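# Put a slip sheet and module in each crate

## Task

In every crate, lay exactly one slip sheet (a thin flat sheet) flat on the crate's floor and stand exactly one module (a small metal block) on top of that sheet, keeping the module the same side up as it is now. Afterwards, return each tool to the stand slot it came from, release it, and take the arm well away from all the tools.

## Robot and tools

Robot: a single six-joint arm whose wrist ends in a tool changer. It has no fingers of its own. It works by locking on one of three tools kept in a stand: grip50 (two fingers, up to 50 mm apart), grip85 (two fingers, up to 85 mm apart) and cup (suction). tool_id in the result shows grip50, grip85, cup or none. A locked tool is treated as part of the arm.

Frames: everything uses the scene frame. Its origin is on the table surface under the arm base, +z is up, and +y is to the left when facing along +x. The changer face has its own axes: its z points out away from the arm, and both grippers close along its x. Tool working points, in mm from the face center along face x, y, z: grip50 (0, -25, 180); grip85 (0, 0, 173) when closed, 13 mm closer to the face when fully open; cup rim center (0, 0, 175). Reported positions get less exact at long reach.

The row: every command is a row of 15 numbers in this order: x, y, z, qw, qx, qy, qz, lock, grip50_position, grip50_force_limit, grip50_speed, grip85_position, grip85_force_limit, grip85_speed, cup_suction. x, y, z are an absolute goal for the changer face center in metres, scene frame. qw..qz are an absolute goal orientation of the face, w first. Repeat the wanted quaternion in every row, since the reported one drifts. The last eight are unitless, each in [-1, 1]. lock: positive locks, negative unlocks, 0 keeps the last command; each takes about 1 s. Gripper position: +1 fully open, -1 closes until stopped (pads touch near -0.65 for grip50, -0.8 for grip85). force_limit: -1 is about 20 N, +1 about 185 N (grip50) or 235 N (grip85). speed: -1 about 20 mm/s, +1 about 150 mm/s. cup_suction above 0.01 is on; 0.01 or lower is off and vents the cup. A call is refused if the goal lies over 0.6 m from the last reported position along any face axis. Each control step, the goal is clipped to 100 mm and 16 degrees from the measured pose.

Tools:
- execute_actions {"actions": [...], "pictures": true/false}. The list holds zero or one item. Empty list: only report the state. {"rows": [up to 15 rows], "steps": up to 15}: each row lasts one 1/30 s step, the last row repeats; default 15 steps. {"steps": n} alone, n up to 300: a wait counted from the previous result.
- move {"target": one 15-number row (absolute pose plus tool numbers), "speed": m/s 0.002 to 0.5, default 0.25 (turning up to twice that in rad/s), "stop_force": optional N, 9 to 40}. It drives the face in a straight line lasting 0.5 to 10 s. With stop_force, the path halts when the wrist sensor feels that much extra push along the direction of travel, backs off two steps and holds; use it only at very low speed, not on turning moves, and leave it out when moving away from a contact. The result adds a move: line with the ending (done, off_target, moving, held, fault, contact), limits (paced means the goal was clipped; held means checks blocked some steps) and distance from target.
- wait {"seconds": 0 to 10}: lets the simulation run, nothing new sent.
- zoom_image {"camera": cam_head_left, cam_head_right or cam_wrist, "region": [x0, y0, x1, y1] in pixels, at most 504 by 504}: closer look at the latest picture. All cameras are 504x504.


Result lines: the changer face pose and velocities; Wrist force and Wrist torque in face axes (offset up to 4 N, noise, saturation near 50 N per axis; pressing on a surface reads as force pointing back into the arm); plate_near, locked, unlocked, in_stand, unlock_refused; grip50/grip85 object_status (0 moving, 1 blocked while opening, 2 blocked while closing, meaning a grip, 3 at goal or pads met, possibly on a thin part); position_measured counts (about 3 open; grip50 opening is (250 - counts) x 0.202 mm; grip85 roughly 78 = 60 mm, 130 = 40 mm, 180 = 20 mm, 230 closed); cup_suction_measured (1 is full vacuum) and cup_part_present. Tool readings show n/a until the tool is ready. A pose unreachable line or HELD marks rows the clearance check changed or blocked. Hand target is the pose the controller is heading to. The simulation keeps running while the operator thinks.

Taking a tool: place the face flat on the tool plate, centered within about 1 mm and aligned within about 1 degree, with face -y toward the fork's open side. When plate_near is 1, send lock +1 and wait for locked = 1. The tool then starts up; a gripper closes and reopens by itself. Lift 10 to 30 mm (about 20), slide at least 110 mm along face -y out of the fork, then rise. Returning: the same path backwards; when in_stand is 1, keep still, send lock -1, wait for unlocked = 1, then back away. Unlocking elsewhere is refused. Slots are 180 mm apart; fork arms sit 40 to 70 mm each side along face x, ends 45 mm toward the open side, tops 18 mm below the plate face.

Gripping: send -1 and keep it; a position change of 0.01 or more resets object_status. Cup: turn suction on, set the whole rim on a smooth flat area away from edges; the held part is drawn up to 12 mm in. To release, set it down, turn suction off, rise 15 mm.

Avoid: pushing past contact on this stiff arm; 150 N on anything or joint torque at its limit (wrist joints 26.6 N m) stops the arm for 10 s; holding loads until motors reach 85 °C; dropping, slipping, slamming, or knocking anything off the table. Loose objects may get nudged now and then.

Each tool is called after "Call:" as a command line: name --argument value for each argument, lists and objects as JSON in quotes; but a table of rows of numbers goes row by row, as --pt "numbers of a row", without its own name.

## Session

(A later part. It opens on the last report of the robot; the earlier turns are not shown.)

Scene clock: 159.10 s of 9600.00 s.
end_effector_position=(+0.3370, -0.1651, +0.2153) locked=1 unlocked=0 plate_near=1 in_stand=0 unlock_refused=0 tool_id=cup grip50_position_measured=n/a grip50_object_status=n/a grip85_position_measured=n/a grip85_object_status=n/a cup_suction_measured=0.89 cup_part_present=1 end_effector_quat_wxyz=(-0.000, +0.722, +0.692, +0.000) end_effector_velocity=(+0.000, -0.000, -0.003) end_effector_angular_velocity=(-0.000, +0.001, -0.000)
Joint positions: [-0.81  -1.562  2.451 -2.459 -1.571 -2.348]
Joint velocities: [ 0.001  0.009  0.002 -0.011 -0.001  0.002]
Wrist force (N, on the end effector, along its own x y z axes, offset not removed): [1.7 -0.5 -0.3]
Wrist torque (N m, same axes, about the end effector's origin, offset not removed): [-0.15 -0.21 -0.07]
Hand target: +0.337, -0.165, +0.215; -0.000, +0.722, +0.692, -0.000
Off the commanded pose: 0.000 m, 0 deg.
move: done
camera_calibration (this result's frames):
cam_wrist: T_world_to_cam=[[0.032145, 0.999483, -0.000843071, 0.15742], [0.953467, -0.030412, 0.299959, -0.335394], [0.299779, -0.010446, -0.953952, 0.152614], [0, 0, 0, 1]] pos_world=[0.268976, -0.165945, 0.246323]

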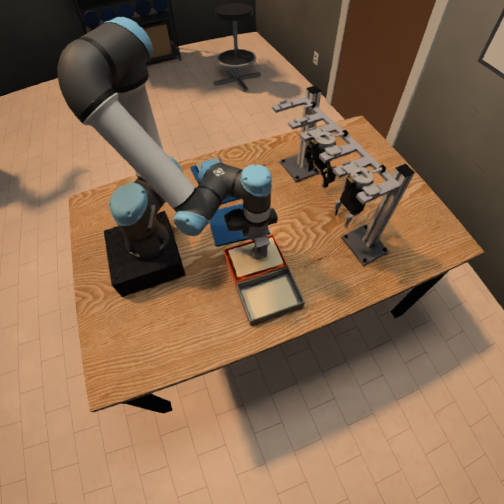

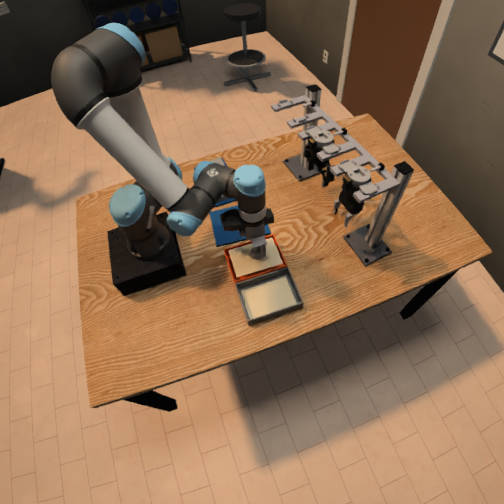

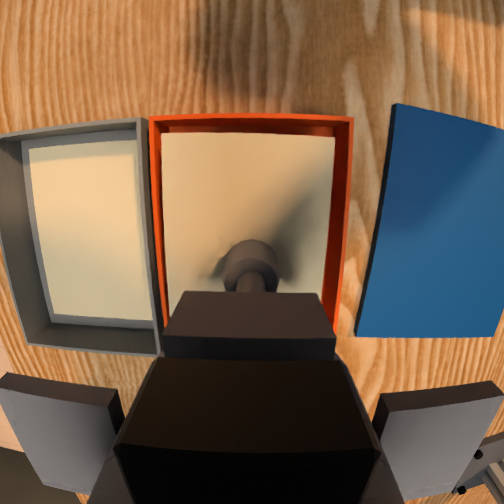

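Call:
move --target '[0.335,-0.1625,0.18,0,0.7145,0.6997,0,0,1,0,0,1,0,0,1]' --speed 0.04

Call:
move --target '[0.335,-0.1625,0.1705,0,0.7145,0.6997,0,0,1,0,0,1,0,0,1]' --speed 0.015

Call:
move --target '[0.335,-0.1625,0.172,0,0.7145,0.6997,0,0,1,0,0,1,0,0,-1]' --speed 0.003

Call:
move --target '[0.335,-0.1625,0.27,0,0.7145,0.6997,0,0,1,0,0,1,0,0,-1]' --speed 0.12

Call:
move --target '[0.324,0.343,0.27,0,0.66,0.7513,0,0,1,0,0,1,0,0,-1]'

Scene clock: 170.50 s of 9600.00 s.
end_effector_position=(+0.3350, -0.1626, +0.1803) locked=1 unlocked=0 plate_near=1 in_stand=0 unlock_refused=0 tool_id=cup grip50_position_measured=n/a grip50_object_status=n/a grip85_position_measured=n/a grip85_object_status=n/a cup_suction_measured=0.89 cup_part_present=1 end_effector_quat_wxyz=(-0.000, +0.715, +0.700, -0.000) end_effector_velocity=(-0.000, +0.000, -0.003) end_effector_angular_velocity=(+0.001, +0.001, +0.002)
Joint positions: [-0.809 -1.46   2.493 -2.604 -1.571 -2.368]
Joint velocities: [ 0.     0.01   0.003 -0.012  0.    -0.001]
Wrist force (N, on the end effector, along its own x y z axes, offset not removed): [0.9 0.6 -0.1]
Wrist torque (N m, same axes, about the end effector's origin, offset not removed): [-0.22 -0.22 -0.07]
Hand target: +0.335, -0.163, +0.180; -0.000, +0.714, +0.700, +0.000
Off the commanded pose: 0.000 m, 0 deg.
move: done
camera_calibration (this result's frames):
cam_wrist: T_world_to_cam=[[0.0111197, 0.999938, -0.000840379, 0.162053], [0.953902, -0.0103557, 0.299938, -0.319846], [0.299911, -0.00413688, -0.953958, 0.120799], [0, 0, 0, 1]] pos_world=[0.267071, -0.164856, 0.211308]

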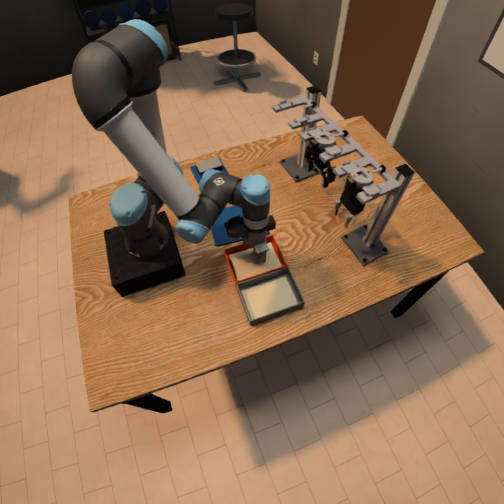

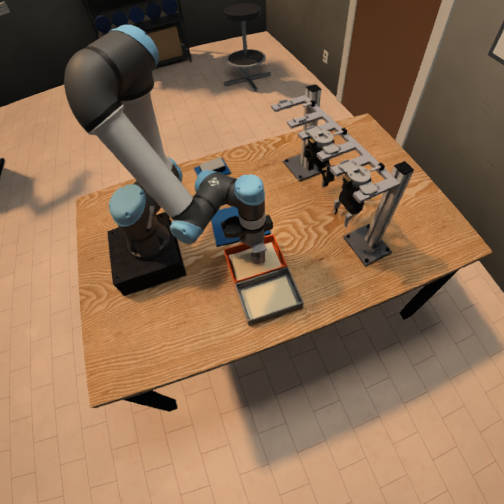

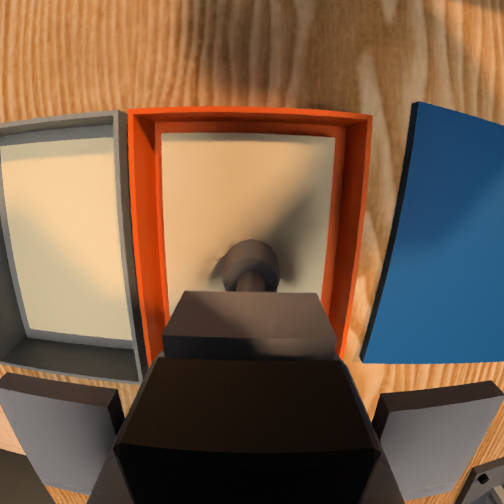

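Scene clock: 171.40 s of 9600.00 s.
end_effector_position=(+0.3350, -0.1625, +0.1708) locked=1 unlocked=0 plate_near=1 in_stand=0 unlock_refused=0 tool_id=cup grip50_position_measured=n/a grip50_object_status=n/a grip85_position_measured=n/a grip85_object_status=n/a cup_suction_measured=0.89 cup_part_present=1 end_effector_quat_wxyz=(-0.000, +0.714, +0.700, -0.000) end_effector_velocity=(-0.000, -0.000, -0.003) end_effector_angular_velocity=(-0.000, +0.001, -0.000)
Joint positions: [-0.809 -1.428  2.501 -2.644 -1.571 -2.368]
Joint velocities: [ 0.     0.011  0.002 -0.013 -0.001  0.   ]
Wrist force (N, on the end effector, along its own x y z axes, offset not removed): [1.1 0.6 0.2]
Wrist torque (N m, same axes, about the end effector's origin, offset not removed): [-0.16 -0.19 0.01]
Hand target: +0.335, -0.163, +0.170; -0.000, +0.714, +0.700, +0.000
Off the commanded pose: 0.000 m, 0 deg.
move: done
camera_calibration (this result's frames):
cam_wrist: T_world_to_cam=[[0.0109448, 0.99994, -0.000864018, 0.162066], [0.953897, -0.0101816, 0.29996, -0.316953], [0.299933, -0.00410718, -0.953951, 0.111813], [0, 0, 0, 1]] pos_world=[0.26703, -0.164824, 0.201878]

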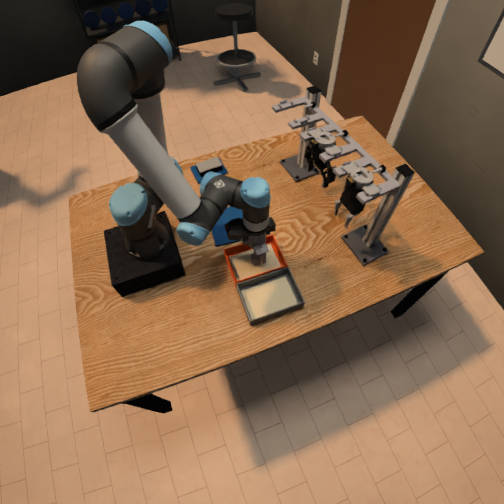

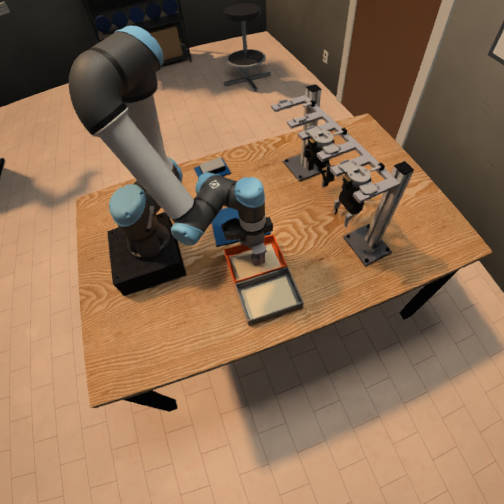

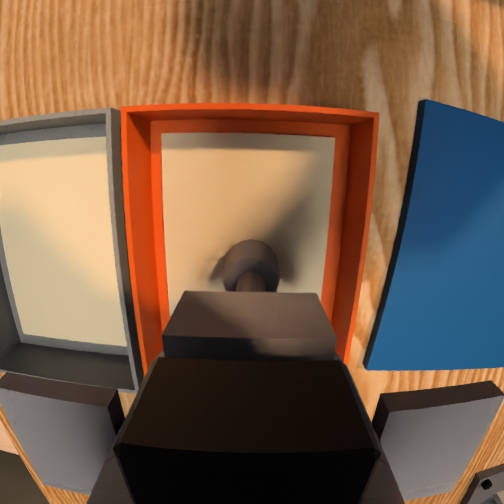

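Scene clock: 172.10 s of 9600.00 s.
end_effector_position=(+0.3350, -0.1625, +0.1719) locked=1 unlocked=0 plate_near=1 in_stand=0 unlock_refused=0 tool_id=cup grip50_position_measured=n/a grip50_object_status=n/a grip85_position_measured=n/a grip85_object_status=n/a cup_suction_measured=0.01 cup_part_present=0 end_effector_quat_wxyz=(-0.000, +0.714, +0.700, -0.000) end_effector_velocity=(-0.000, +0.000, +0.000) end_effector_angular_velocity=(+0.000, -0.000, -0.000)
Joint positions: [-0.809 -1.432  2.5   -2.639 -1.571 -2.368]
Joint velocities: [-0.    -0.002 -0.     0.002  0.     0.   ]
Wrist force (N, on the end effector, along its own x y z axes, offset not removed): [1.8 0.1 -13.1]
Wrist torque (N m, same axes, about the end effector's origin, offset not removed): [-0.05 -0.21 -0.08]
Hand target: +0.335, -0.162, +0.172; +0.000, +0.714, +0.700, -0.000
Off the commanded pose: 0.000 m, 0 deg.
move: done
camera_calibration (this result's frames):
cam_wrist: T_world_to_cam=[[0.0109296, 0.99994, -0.000877653, 0.162056], [0.953894, -0.010163, 0.299973, -0.317265], [0.299946, -0.00411575, -0.953947, 0.112842], [0, 0, 0, 1]] pos_world=[0.267019, -0.164806, 0.202958]

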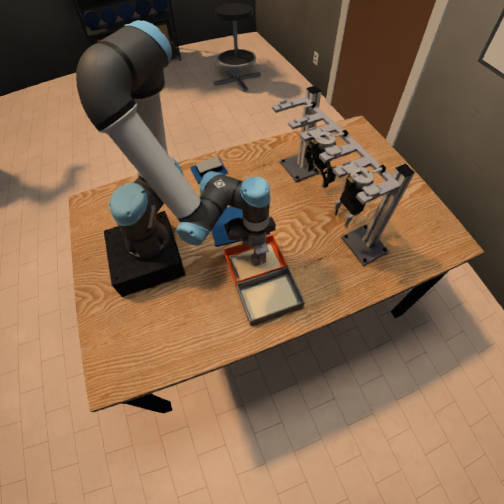

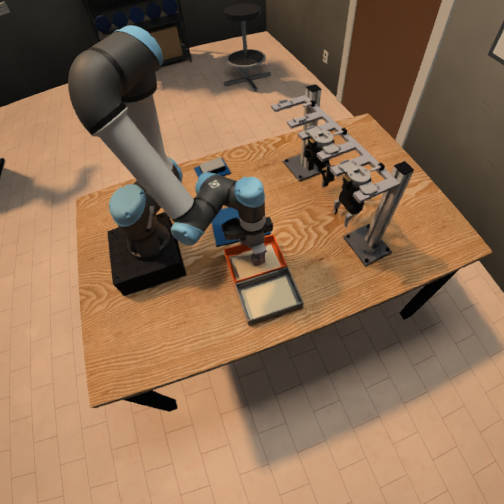

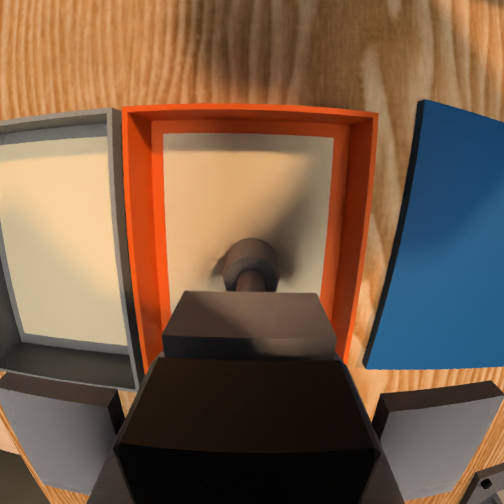

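Scene clock: 173.47 s of 9600.00 s.
end_effector_position=(+0.3349, -0.1624, +0.2698) locked=1 unlocked=0 plate_near=1 in_stand=0 unlock_refused=0 tool_id=cup grip50_position_measured=n/a grip50_object_status=n/a grip85_position_measured=n/a grip85_object_status=n/a cup_suction_measured=0.01 cup_part_present=0 end_effector_quat_wxyz=(+0.000, +0.714, +0.700, -0.000) end_effector_velocity=(-0.000, +0.000, +0.003) end_effector_angular_velocity=(+0.002, +0.001, -0.001)
Joint positions: [-0.809 -1.707  2.385 -2.249 -1.571 -2.368]
Joint velocities: [-0.001 -0.006 -0.004  0.012  0.     0.   ]
Wrist force (N, on the end effector, along its own x y z axes, offset not removed): [2.4 -0.3 -0.9]
Wrist torque (N m, same axes, about the end effector's origin, offset not removed): [-0.12 -0.30 -0.12]
Hand target: +0.335, -0.162, +0.270; +0.000, +0.714, +0.700, -0.000
Off the commanded pose: 0.000 m, 0 deg.
move: done
camera_calibration (this result's frames):
cam_wrist: T_world_to_cam=[[0.0108896, 0.99994, -0.00104517, 0.162069], [0.953858, -0.0100741, 0.300088, -0.346559], [0.300059, -0.0042648, -0.953911, 0.206207], [0, 0, 0, 1]] pos_world=[0.266929, -0.164671, 0.300871]

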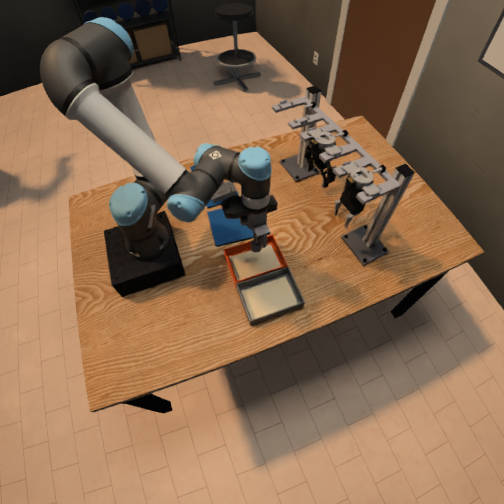

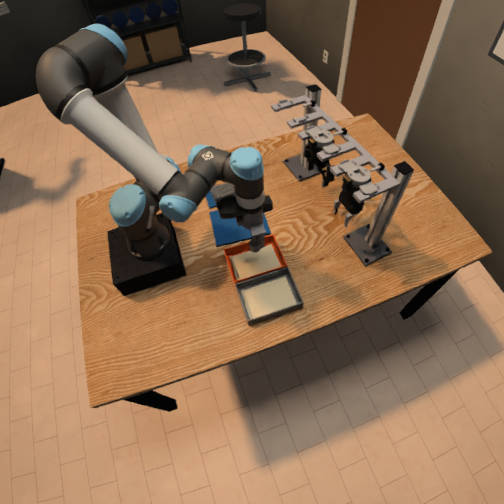

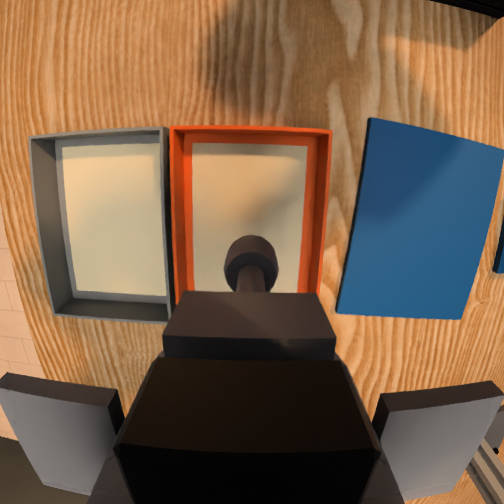

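Scene clock: 176.20 s of 9600.00 s.
end_effector_position=(+0.3238, +0.3432, +0.2701) locked=1 unlocked=0 plate_near=1 in_stand=0 unlock_refused=0 tool_id=cup grip50_position_measured=n/a grip50_object_status=n/a grip85_position_measured=n/a grip85_object_status=n/a cup_suction_measured=0.01 cup_part_present=0 end_effector_quat_wxyz=(-0.001, +0.660, +0.751, -0.000) end_effector_velocity=(+0.001, +0.002, -0.001) end_effector_angular_velocity=(-0.001, +0.001, -0.001)
Joint positions: [ 0.537 -1.457  2.138 -2.251 -1.569 -1.172]
Joint velocities: [ 0.003  0.006 -0.005  0.001 -0.001  0.004]
Wrist force (N, on the end effector, along its own x y z axes, offset not removed): [1.3 0.4 -1.1]
Wrist torque (N m, same axes, about the end effector's origin, offset not removed): [-0.12 -0.21 -0.04]
Hand target: +0.324, +0.344, +0.270; -0.001, +0.660, +0.751, -0.000
Off the commanded pose: 0.000 m, 0 deg.
move: done
camera_calibration (this result's frames):
cam_wrist: T_world_to_cam=[[-0.138744, 0.990328, 0.000507962, -0.292047], [0.945237, 0.132274, 0.298381, -0.376561], [0.295428, 0.0418788, -0.954447, 0.197707], [0, 0, 0, 1]] pos_world=[0.257011, 0.330752, 0.301208]

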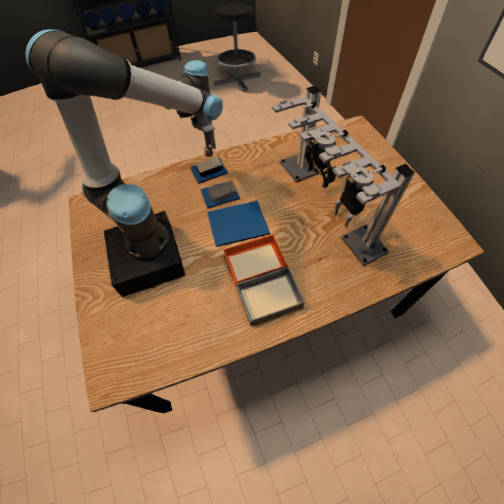

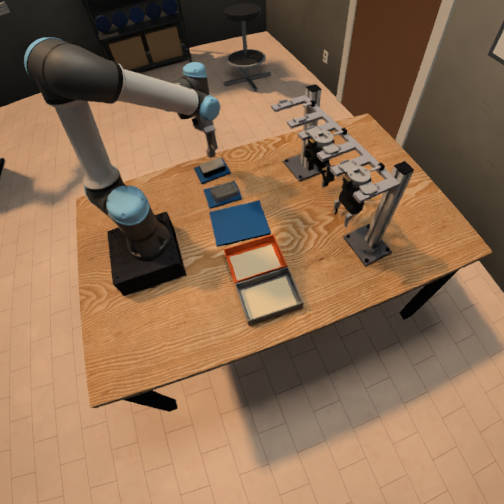

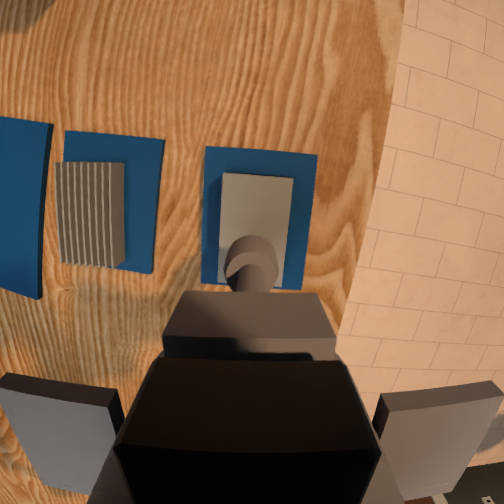

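Call:
move --target '[0.3136,0.3452,0.235,0,0.6852,0.7284,0,0,1,0,0,1,0,0,-1]' --speed 0.08

Call:
move --target '[0.3136,0.3452,0.19,0,0.6852,0.7284,0,0,1,0,0,1,0,0,-1]' --speed 0.012 --stop_force 9

Call:
execute_actions --actions '[]' --pictures false

Scene clock: 183.07 s of 9600.00 s.
end_effector_position=(+0.3137, +0.3452, +0.2353) locked=1 unlocked=0 plate_near=1 in_stand=0 unlock_refused=0 tool_id=cup grip50_position_measured=n/a grip50_object_status=n/a grip85_position_measured=n/a grip85_object_status=n/a cup_suction_measured=0.01 cup_part_present=0 end_effector_quat_wxyz=(-0.000, +0.685, +0.729, -0.000) end_effector_velocity=(-0.000, +0.000, -0.003) end_effector_angular_velocity=(+0.001, -0.000, -0.005)
Joint positions: [ 0.553 -1.403  2.192 -2.36  -1.571 -1.089]
Joint velocities: [ 0.001  0.005  0.003 -0.009  0.001  0.006]
Wrist force (N, on the end effector, along its own x y z axes, offset not removed): [1.7 0.7 -1.6]
Wrist torque (N m, same axes, about the end effector's origin, offset not removed): [-0.10 -0.18 -0.06]
Hand target: +0.314, +0.345, +0.235; -0.000, +0.685, +0.728, -0.000
Off the commanded pose: 0.000 m, 0 deg.
move: done
camera_calibration (this result's frames):
cam_wrist: T_world_to_cam=[[-0.0716972, 0.997426, -0.000900666, -0.318528], [0.951507, 0.0686672, 0.299866, -0.337267], [0.299156, 0.0206425, -0.953981, 0.173475], [0, 0, 0, 1]] pos_world=[0.246178, 0.337286, 0.26634]

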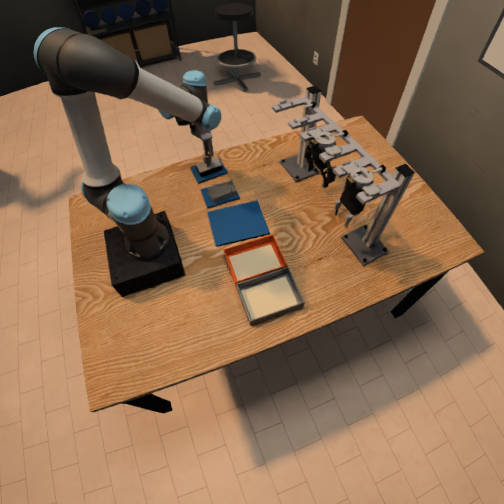

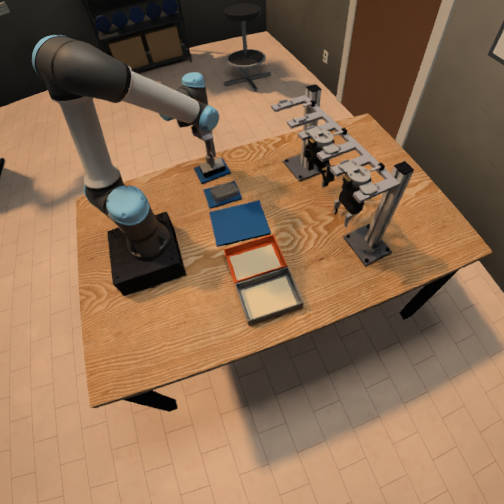

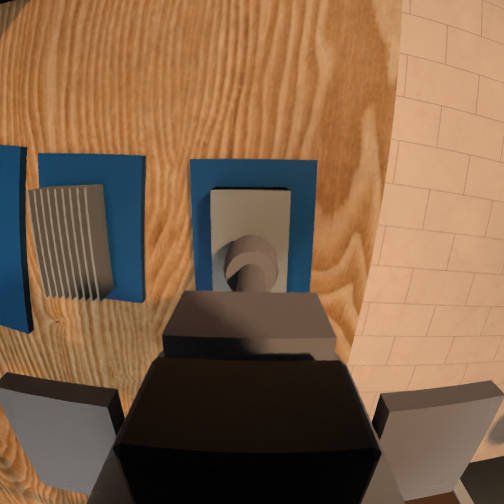

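Scene clock: 185.63 s of 9600.00 s.
end_effector_position=(+0.3136, +0.3452, +0.2091) locked=1 unlocked=0 plate_near=1 in_stand=0 unlock_refused=0 tool_id=cup grip50_position_measured=n/a grip50_object_status=n/a grip85_position_measured=n/a grip85_object_status=n/a cup_suction_measured=0.01 cup_part_present=0 end_effector_quat_wxyz=(-0.000, +0.685, +0.728, -0.000) end_effector_velocity=(-0.000, +0.000, +0.004) end_effector_angular_velocity=(-0.000, +0.001, +0.001)
Joint positions: [ 0.553 -1.347  2.217 -2.441 -1.571 -1.089]
Joint velocities: [ 0.001 -0.008 -0.003  0.013  0.    -0.   ]
Wrist force (N, on the end effector, along its own x y z axes, offset not removed): [2.2 -0.3 -12.2]
Wrist torque (N m, same axes, about the end effector's origin, offset not removed): [-0.25 -0.29 -0.10]
Hand target: +0.314, +0.345, +0.210; -0.000, +0.685, +0.728, -0.000
Off the commanded pose: 0.019 m, 0 deg.
move: contact
camera_calibration (this result's frames):
cam_wrist: T_world_to_cam=[[-0.0712898, 0.997455, -0.00102477, -0.318626], [0.951582, 0.0683191, 0.299706, -0.329169], [0.299013, 0.0203908, -0.954031, 0.148681], [0, 0, 0, 1]] pos_world=[0.246059, 0.337272, 0.240174]

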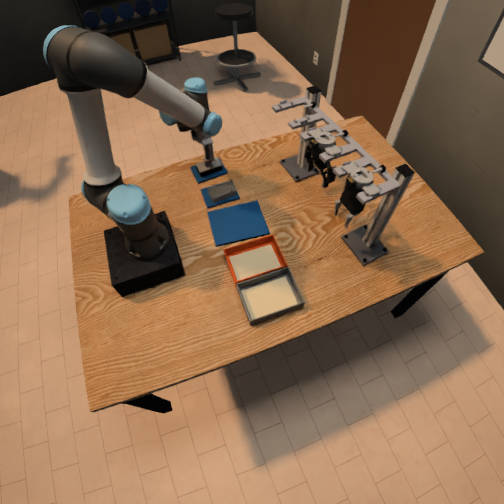

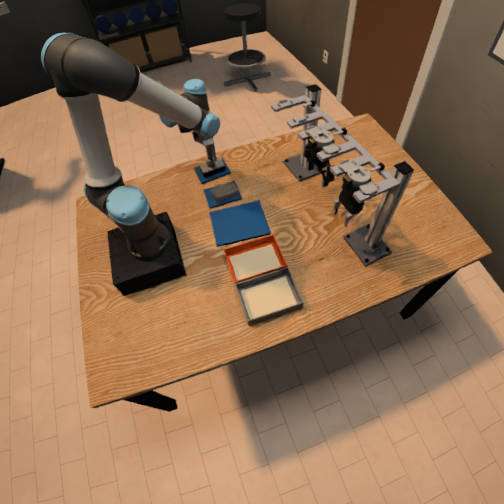

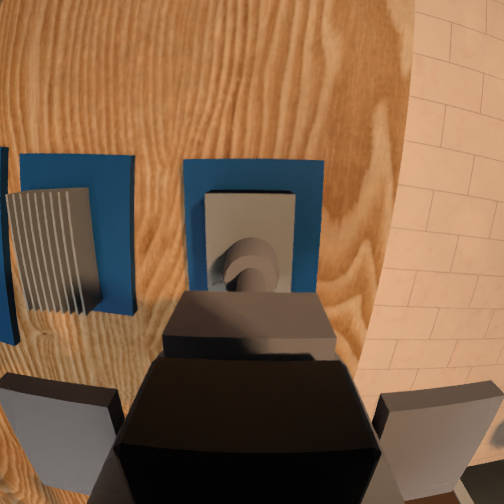

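Scene clock: 185.63 s of 9600.00 s.
end_effector_position=(+0.3136, +0.3452, +0.2091) locked=1 unlocked=0 plate_near=1 in_stand=0 unlock_refused=0 tool_id=cup grip50_position_measured=n/a grip50_object_status=n/a grip85_position_measured=n/a grip85_object_status=n/a cup_suction_measured=0.01 cup_part_present=0 end_effector_quat_wxyz=(-0.000, +0.685, +0.728, -0.000) end_effector_velocity=(-0.000, +0.000, +0.004) end_effector_angular_velocity=(-0.000, +0.001, +0.001)
Joint positions: [ 0.553 -1.347  2.217 -2.441 -1.571 -1.089]
Joint velocities: [ 0.001 -0.008 -0.003  0.013  0.    -0.   ]
Wrist force (N, on the end effector, along its own x y z axes, offset not removed): [2.2 -0.3 -12.2]
Wrist torque (N m, same axes, about the end effector's origin, offset not removed): [-0.25 -0.29 -0.10]
Hand target: +0.314, +0.345, +0.210; -0.000, +0.685, +0.728, -0.000
Off the commanded pose: 0.019 m, 0 deg.

Call:
move --target '[0.3136,0.3452,0.207,0,0.6852,0.7284,0,0,1,0,0,1,0,0,1]' --speed 0.004

Call:
move --target '[0.3136,0.3452,0.29,0,0.6852,0.7284,0,0,1,0,0,1,0,0,1]' --speed 0.06

Scene clock: 190.23 s of 9600.00 s.
end_effector_position=(+0.3136, +0.3452, +0.2071) locked=1 unlocked=0 plate_near=1 in_stand=0 unlock_refused=0 tool_id=cup grip50_position_measured=n/a grip50_object_status=n/a grip85_position_measured=n/a grip85_object_status=n/a cup_suction_measured=0.95 cup_part_present=1 end_effector_quat_wxyz=(-0.000, +0.685, +0.728, +0.000) end_effector_velocity=(+0.000, +0.000, -0.000) end_effector_angular_velocity=(+0.001, -0.000, -0.000)
Joint positions: [ 0.553 -1.342  2.219 -2.448 -1.571 -1.088]
Joint velocities: [-0.     0.002 -0.    -0.002  0.001 -0.   ]
Wrist force (N, on the end effector, along its own x y z axes, offset not removed): [2.3 -1.3 -0.3]
Wrist torque (N m, same axes, about the end effector's origin, offset not removed): [-0.20 -0.30 -0.07]
Hand target: +0.314, +0.345, +0.207; -0.000, +0.685, +0.728, -0.000
Off the commanded pose: 0.000 m, 0 deg.
move: done
camera_calibration (this result's frames):
cam_wrist: T_world_to_cam=[[-0.0709745, 0.997478, -0.000875314, -0.318784], [0.951519, 0.0679676, 0.299986, -0.328519], [0.299288, 0.0204584, -0.953943, 0.146636], [0, 0, 0, 1]] pos_world=[0.24608, 0.337309, 0.238154]

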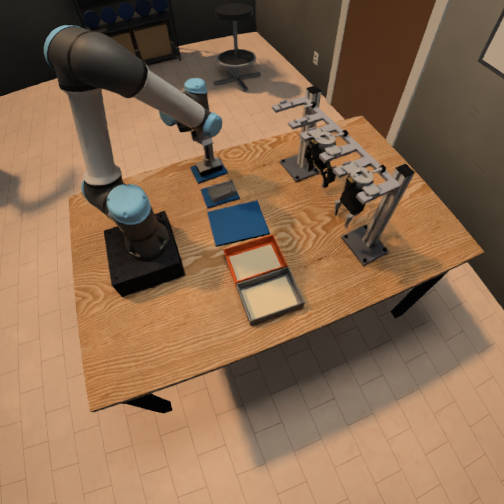

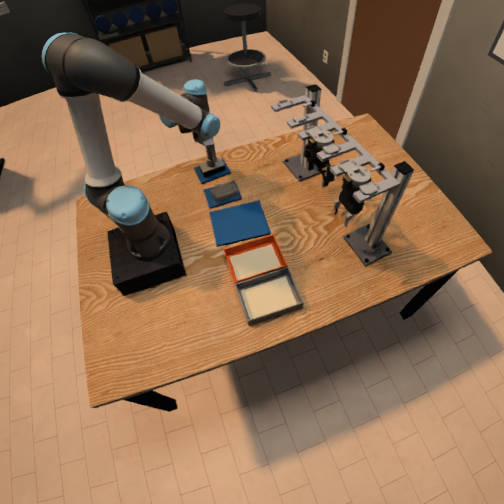

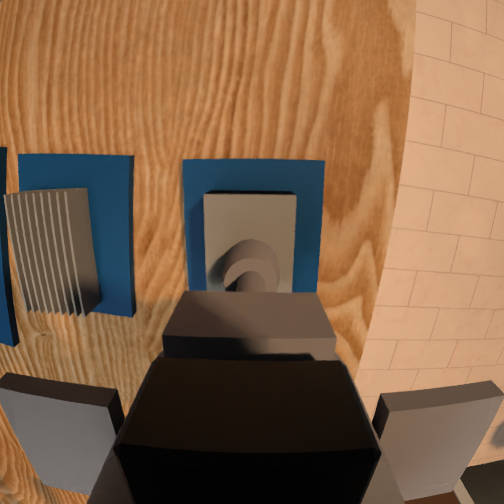

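Scene clock: 192.07 s of 9600.00 s.
end_effector_position=(+0.3135, +0.3452, +0.2897) locked=1 unlocked=0 plate_near=1 in_stand=0 unlock_refused=0 tool_id=cup grip50_position_measured=n/a grip50_object_status=n/a grip85_position_measured=n/a grip85_object_status=n/a cup_suction_measured=0.95 cup_part_present=1 end_effector_quat_wxyz=(+0.000, +0.685, +0.728, +0.000) end_effector_velocity=(+0.000, -0.000, +0.003) end_effector_angular_velocity=(-0.000, -0.000, +0.000)
Joint positions: [ 0.553 -1.503  2.127 -2.195 -1.571 -1.088]
Joint velocities: [ 0.    -0.005 -0.004  0.009 -0.    -0.   ]
Wrist force (N, on the end effector, along its own x y z axes, offset not removed): [1.2 0.6 2.1]
Wrist torque (N m, same axes, about the end effector's origin, offset not removed): [-0.07 -0.21 0.01]
Hand target: +0.313, +0.345, +0.290; +0.000, +0.685, +0.728, +0.000
Off the commanded pose: 0.000 m, 0 deg.
move: done
camera_calibration (this result's frames):
cam_wrist: T_world_to_cam=[[-0.0710375, 0.997473, -0.000861581, -0.318678], [0.951498, 0.0680224, 0.300041, -0.353166], [0.299342, 0.0204944, -0.953926, 0.225476], [0, 0, 0, 1]] pos_world=[0.245904, 0.337275, 0.320777]

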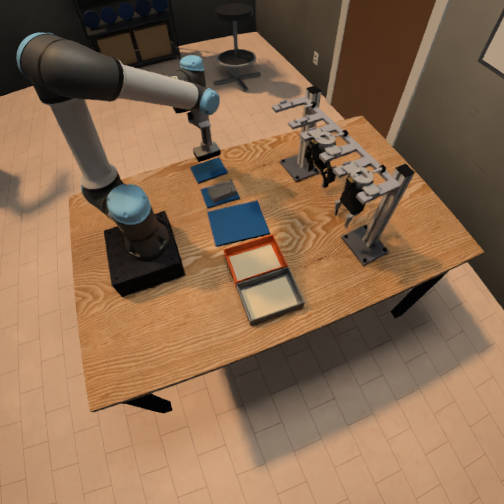

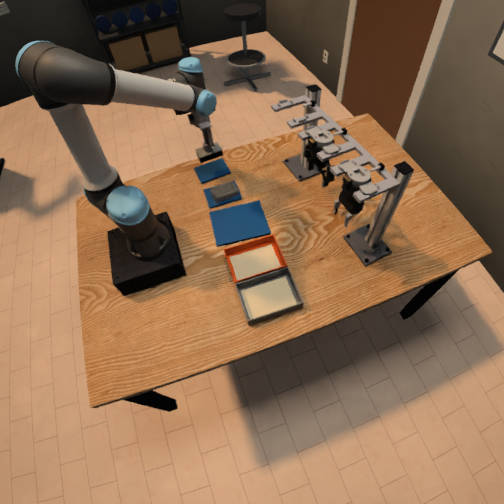

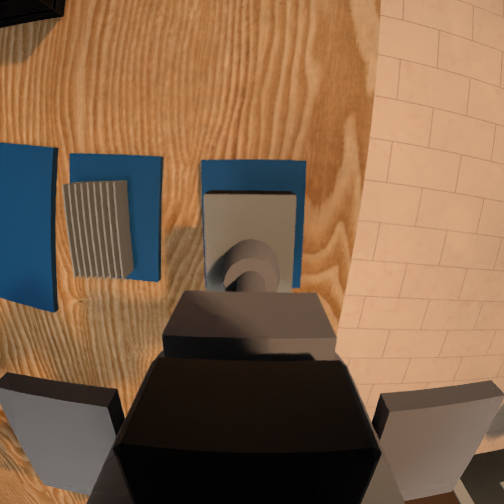

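Distance limit 0.6 m: go via a midpoint.

Call:
move --target '[0.333,-0.15,0.29,0,0.7218,0.6921,0,0,1,0,0,1,0,0,1]' --speed 0.2

Call:
move --target '[0.333,-0.306,0.27,0,0.7218,0.6921,0,0,1,0,0,1,0,0,1]' --speed 0.2

Call:
move --target '[0.333,-0.306,0.212,0,0.7218,0.6921,0,0,1,0,0,1,0,0,1]' --speed 0.06

Call:
move --target '[0.333,-0.306,0.185,0,0.7218,0.6921,0,0,1,0,0,1,0,0,1]' --speed 0.005 --stop_force 9

Scene clock: 199.33 s of 9600.00 s.
end_effector_position=(+0.3331, -0.1502, +0.2900) locked=1 unlocked=0 plate_near=1 in_stand=0 unlock_refused=0 tool_id=cup grip50_position_measured=n/a grip50_object_status=n/a grip85_position_measured=n/a grip85_object_status=n/a cup_suction_measured=0.95 cup_part_present=1 end_effector_quat_wxyz=(+0.001, +0.722, +0.692, +0.000) end_effector_velocity=(+0.001, -0.002, -0.001) end_effector_angular_velocity=(+0.002, +0.000, +0.002)
Joint positions: [-0.788 -1.769  2.369 -2.174 -1.57  -2.326]
Joint velocities: [-0.003  0.005 -0.002 -0.002  0.001 -0.005]
Wrist force (N, on the end effector, along its own x y z axes, offset not removed): [1.2 0.4 -1.9]
Wrist torque (N m, same axes, about the end effector's origin, offset not removed): [-0.22 -0.21 -0.04]
Hand target: +0.333, -0.150, +0.290; +0.001, +0.722, +0.692, +0.000
Off the commanded pose: 0.000 m, 0 deg.
move: done
camera_calibration (this result's frames):
cam_wrist: T_world_to_cam=[[0.0319925, 0.999486, -0.00188664, 0.143087], [0.952893, -0.0299314, 0.301827, -0.353903], [0.301616, -0.011454, -0.953361, 0.224278], [0, 0, 0, 1]] pos_world=[0.265009, -0.151038, 0.320905]

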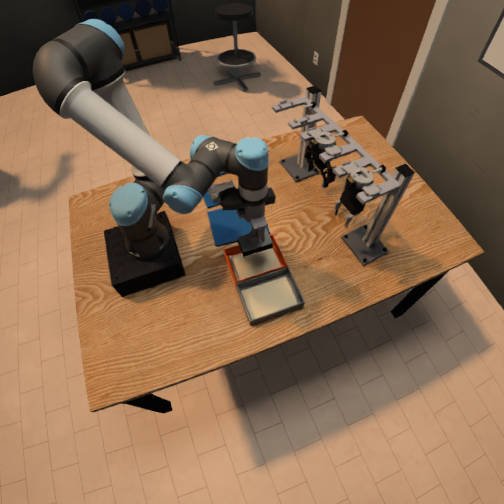

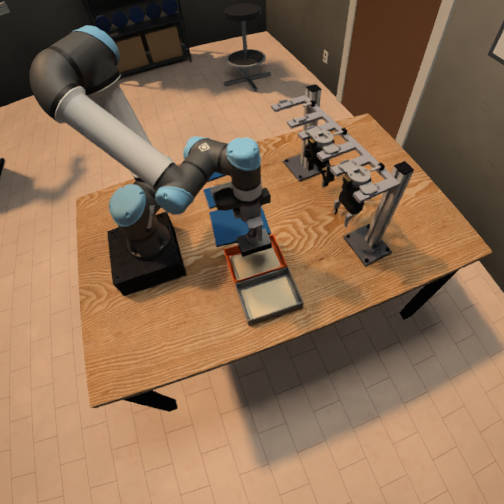

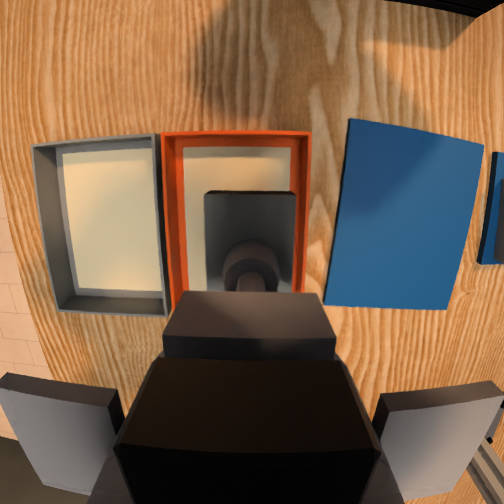

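Scene clock: 200.77 s of 9600.00 s.
end_effector_position=(+0.3329, -0.3058, +0.2701) locked=1 unlocked=0 plate_near=1 in_stand=0 unlock_refused=0 tool_id=cup grip50_position_measured=n/a grip50_object_status=n/a grip85_position_measured=n/a grip85_object_status=n/a cup_suction_measured=0.95 cup_part_present=1 end_effector_quat_wxyz=(+0.000, +0.722, +0.692, -0.000) end_effector_velocity=(+0.001, -0.002, -0.000) end_effector_angular_velocity=(-0.000, +0.000, +0.001)
Joint positions: [-1.033 -1.503  2.19  -2.258 -1.571 -2.571]
Joint velocities: [-0.001  0.005 -0.005 -0.001 -0.    -0.002]
Wrist force (N, on the end effector, along its own x y z axes, offset not removed): [1.0 2.3 0.3]
Wrist torque (N m, same axes, about the end effector's origin, offset not removed): [-0.04 -0.22 0.04]
Hand target: +0.333, -0.306, +0.270; +0.000, +0.722, +0.692, -0.000
Off the commanded pose: 0.000 m, 0 deg.
move: done
camera_calibration (this result's frames):
cam_wrist: T_world_to_cam=[[0.0320157, 0.999486, -0.00131945, 0.298464], [0.953422, -0.030144, 0.30013, -0.352165], [0.299936, -0.0108669, -0.953897, 0.204423], [0, 0, 0, 1]] pos_world=[0.264893, -0.306705, 0.301088]

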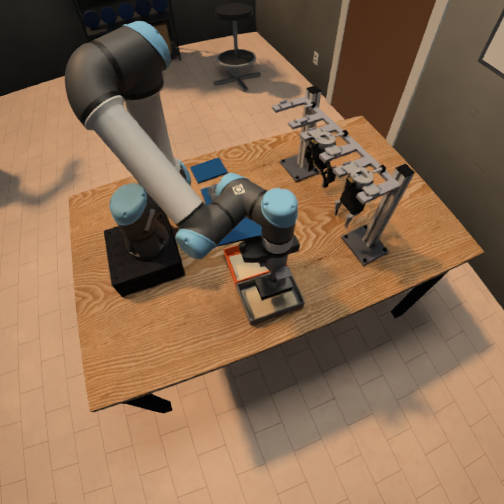

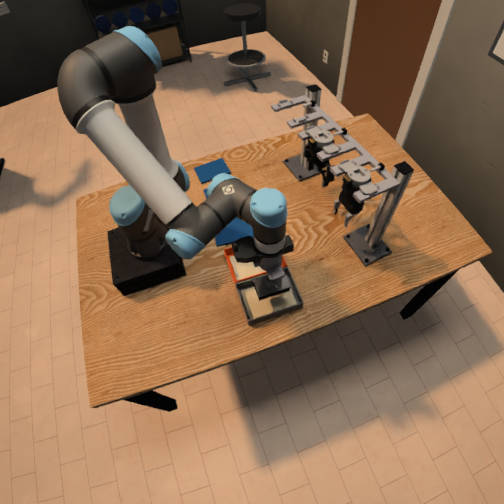

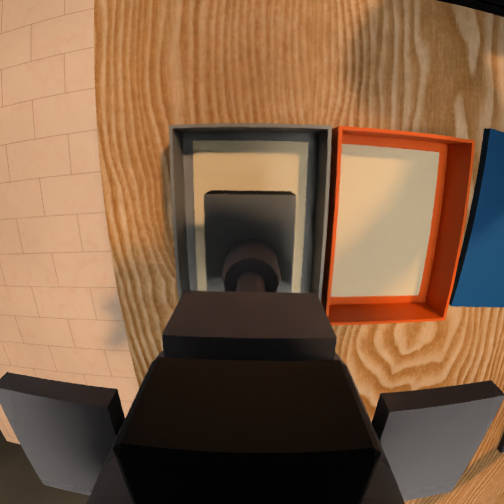

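Scene clock: 202.17 s of 9600.00 s.
end_effector_position=(+0.3330, -0.3061, +0.2123) locked=1 unlocked=0 plate_near=1 in_stand=0 unlock_refused=0 tool_id=cup grip50_position_measured=n/a grip50_object_status=n/a grip85_position_measured=n/a grip85_object_status=n/a cup_suction_measured=0.95 cup_part_present=1 end_effector_quat_wxyz=(-0.000, +0.722, +0.692, +0.000) end_effector_velocity=(-0.000, -0.001, -0.003) end_effector_angular_velocity=(-0.001, -0.001, -0.001)
Joint positions: [-1.033 -1.382  2.253 -2.441 -1.571 -2.571]
Joint velocities: [-0.001  0.007  0.003 -0.011 -0.    -0.   ]
Wrist force (N, on the end effector, along its own x y z axes, offset not removed): [1.6 0.2 -0.1]
Wrist torque (N m, same axes, about the end effector's origin, offset not removed): [-0.15 -0.13 -0.06]
Hand target: +0.333, -0.306, +0.212; -0.000, +0.722, +0.692, +0.000
Off the commanded pose: 0.000 m, 0 deg.
move: done
camera_calibration (this result's frames):
cam_wrist: T_world_to_cam=[[0.0320027, 0.999487, -0.000837743, 0.298541], [0.95347, -0.0302778, 0.299965, -0.334953], [0.299786, -0.0103984, -0.95395, 0.149495], [0, 0, 0, 1]] pos_world=[0.264997, -0.306976, 0.243335]

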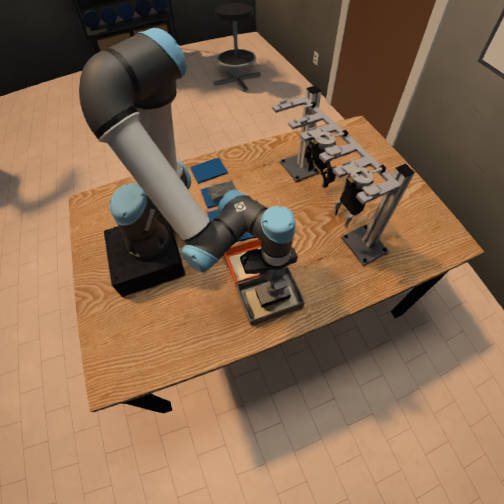

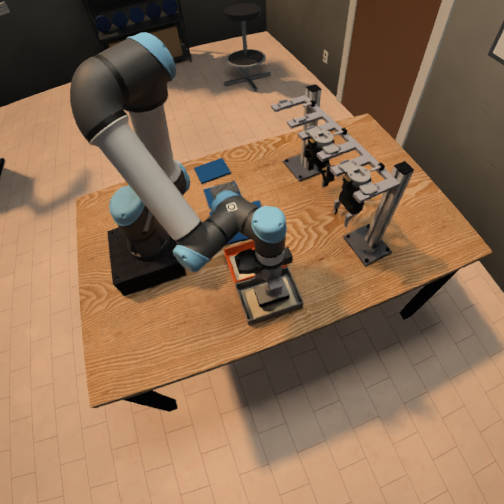

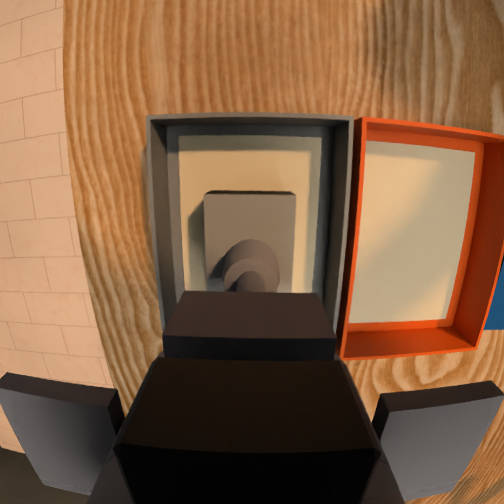

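Scene clock: 205.30 s of 9600.00 s.
end_effector_position=(+0.3330, -0.3061, +0.1985) locked=1 unlocked=0 plate_near=1 in_stand=0 unlock_refused=0 tool_id=cup grip50_position_measured=n/a grip50_object_status=n/a grip85_position_measured=n/a grip85_object_status=n/a cup_suction_measured=0.95 cup_part_present=1 end_effector_quat_wxyz=(+0.000, +0.722, +0.692, -0.000) end_effector_velocity=(-0.000, +0.002, +0.000) end_effector_angular_velocity=(+0.004, +0.003, +0.001)
Joint positions: [-1.033 -1.35   2.265 -2.486 -1.571 -2.571]
Joint velocities: [ 0.001 -0.003  0.001  0.007 -0.001  0.   ]
Wrist force (N, on the end effector, along its own x y z axes, offset not removed): [1.8 -0.6 -27.1]
Wrist torque (N m, same axes, about the end effector's origin, offset not removed): [-0.32 -0.34 -0.14]
Hand target: +0.333, -0.306, +0.199; +0.000, +0.722, +0.692, -0.000
Off the commanded pose: 0.014 m, 0 deg.
move: contact
camera_calibration (this result's frames):
cam_wrist: T_world_to_cam=[[0.0319897, 0.999488, -0.000973491, 0.29854], [0.953445, -0.0302238, 0.300047, -0.330828], [0.299864, -0.0105266, -0.953924, 0.136265], [0, 0, 0, 1]] pos_world=[0.265016, -0.306951, 0.229542]

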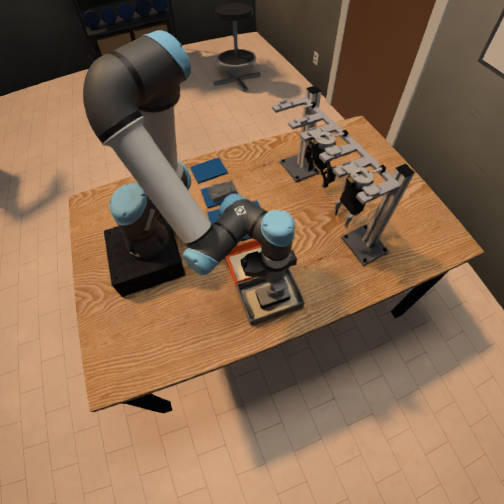

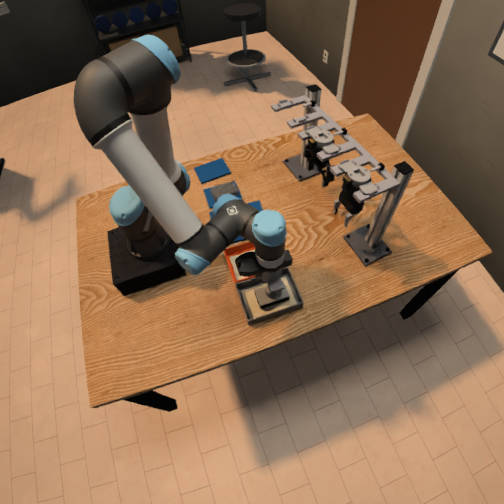

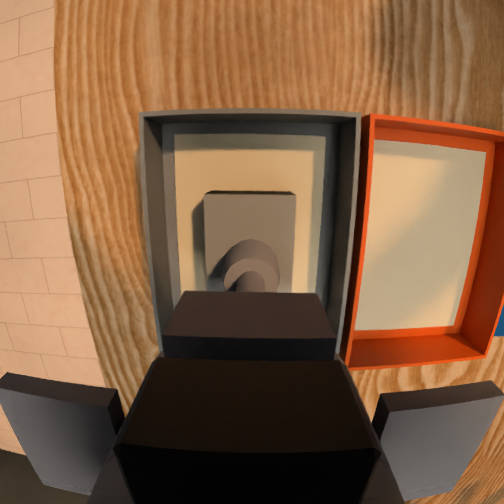

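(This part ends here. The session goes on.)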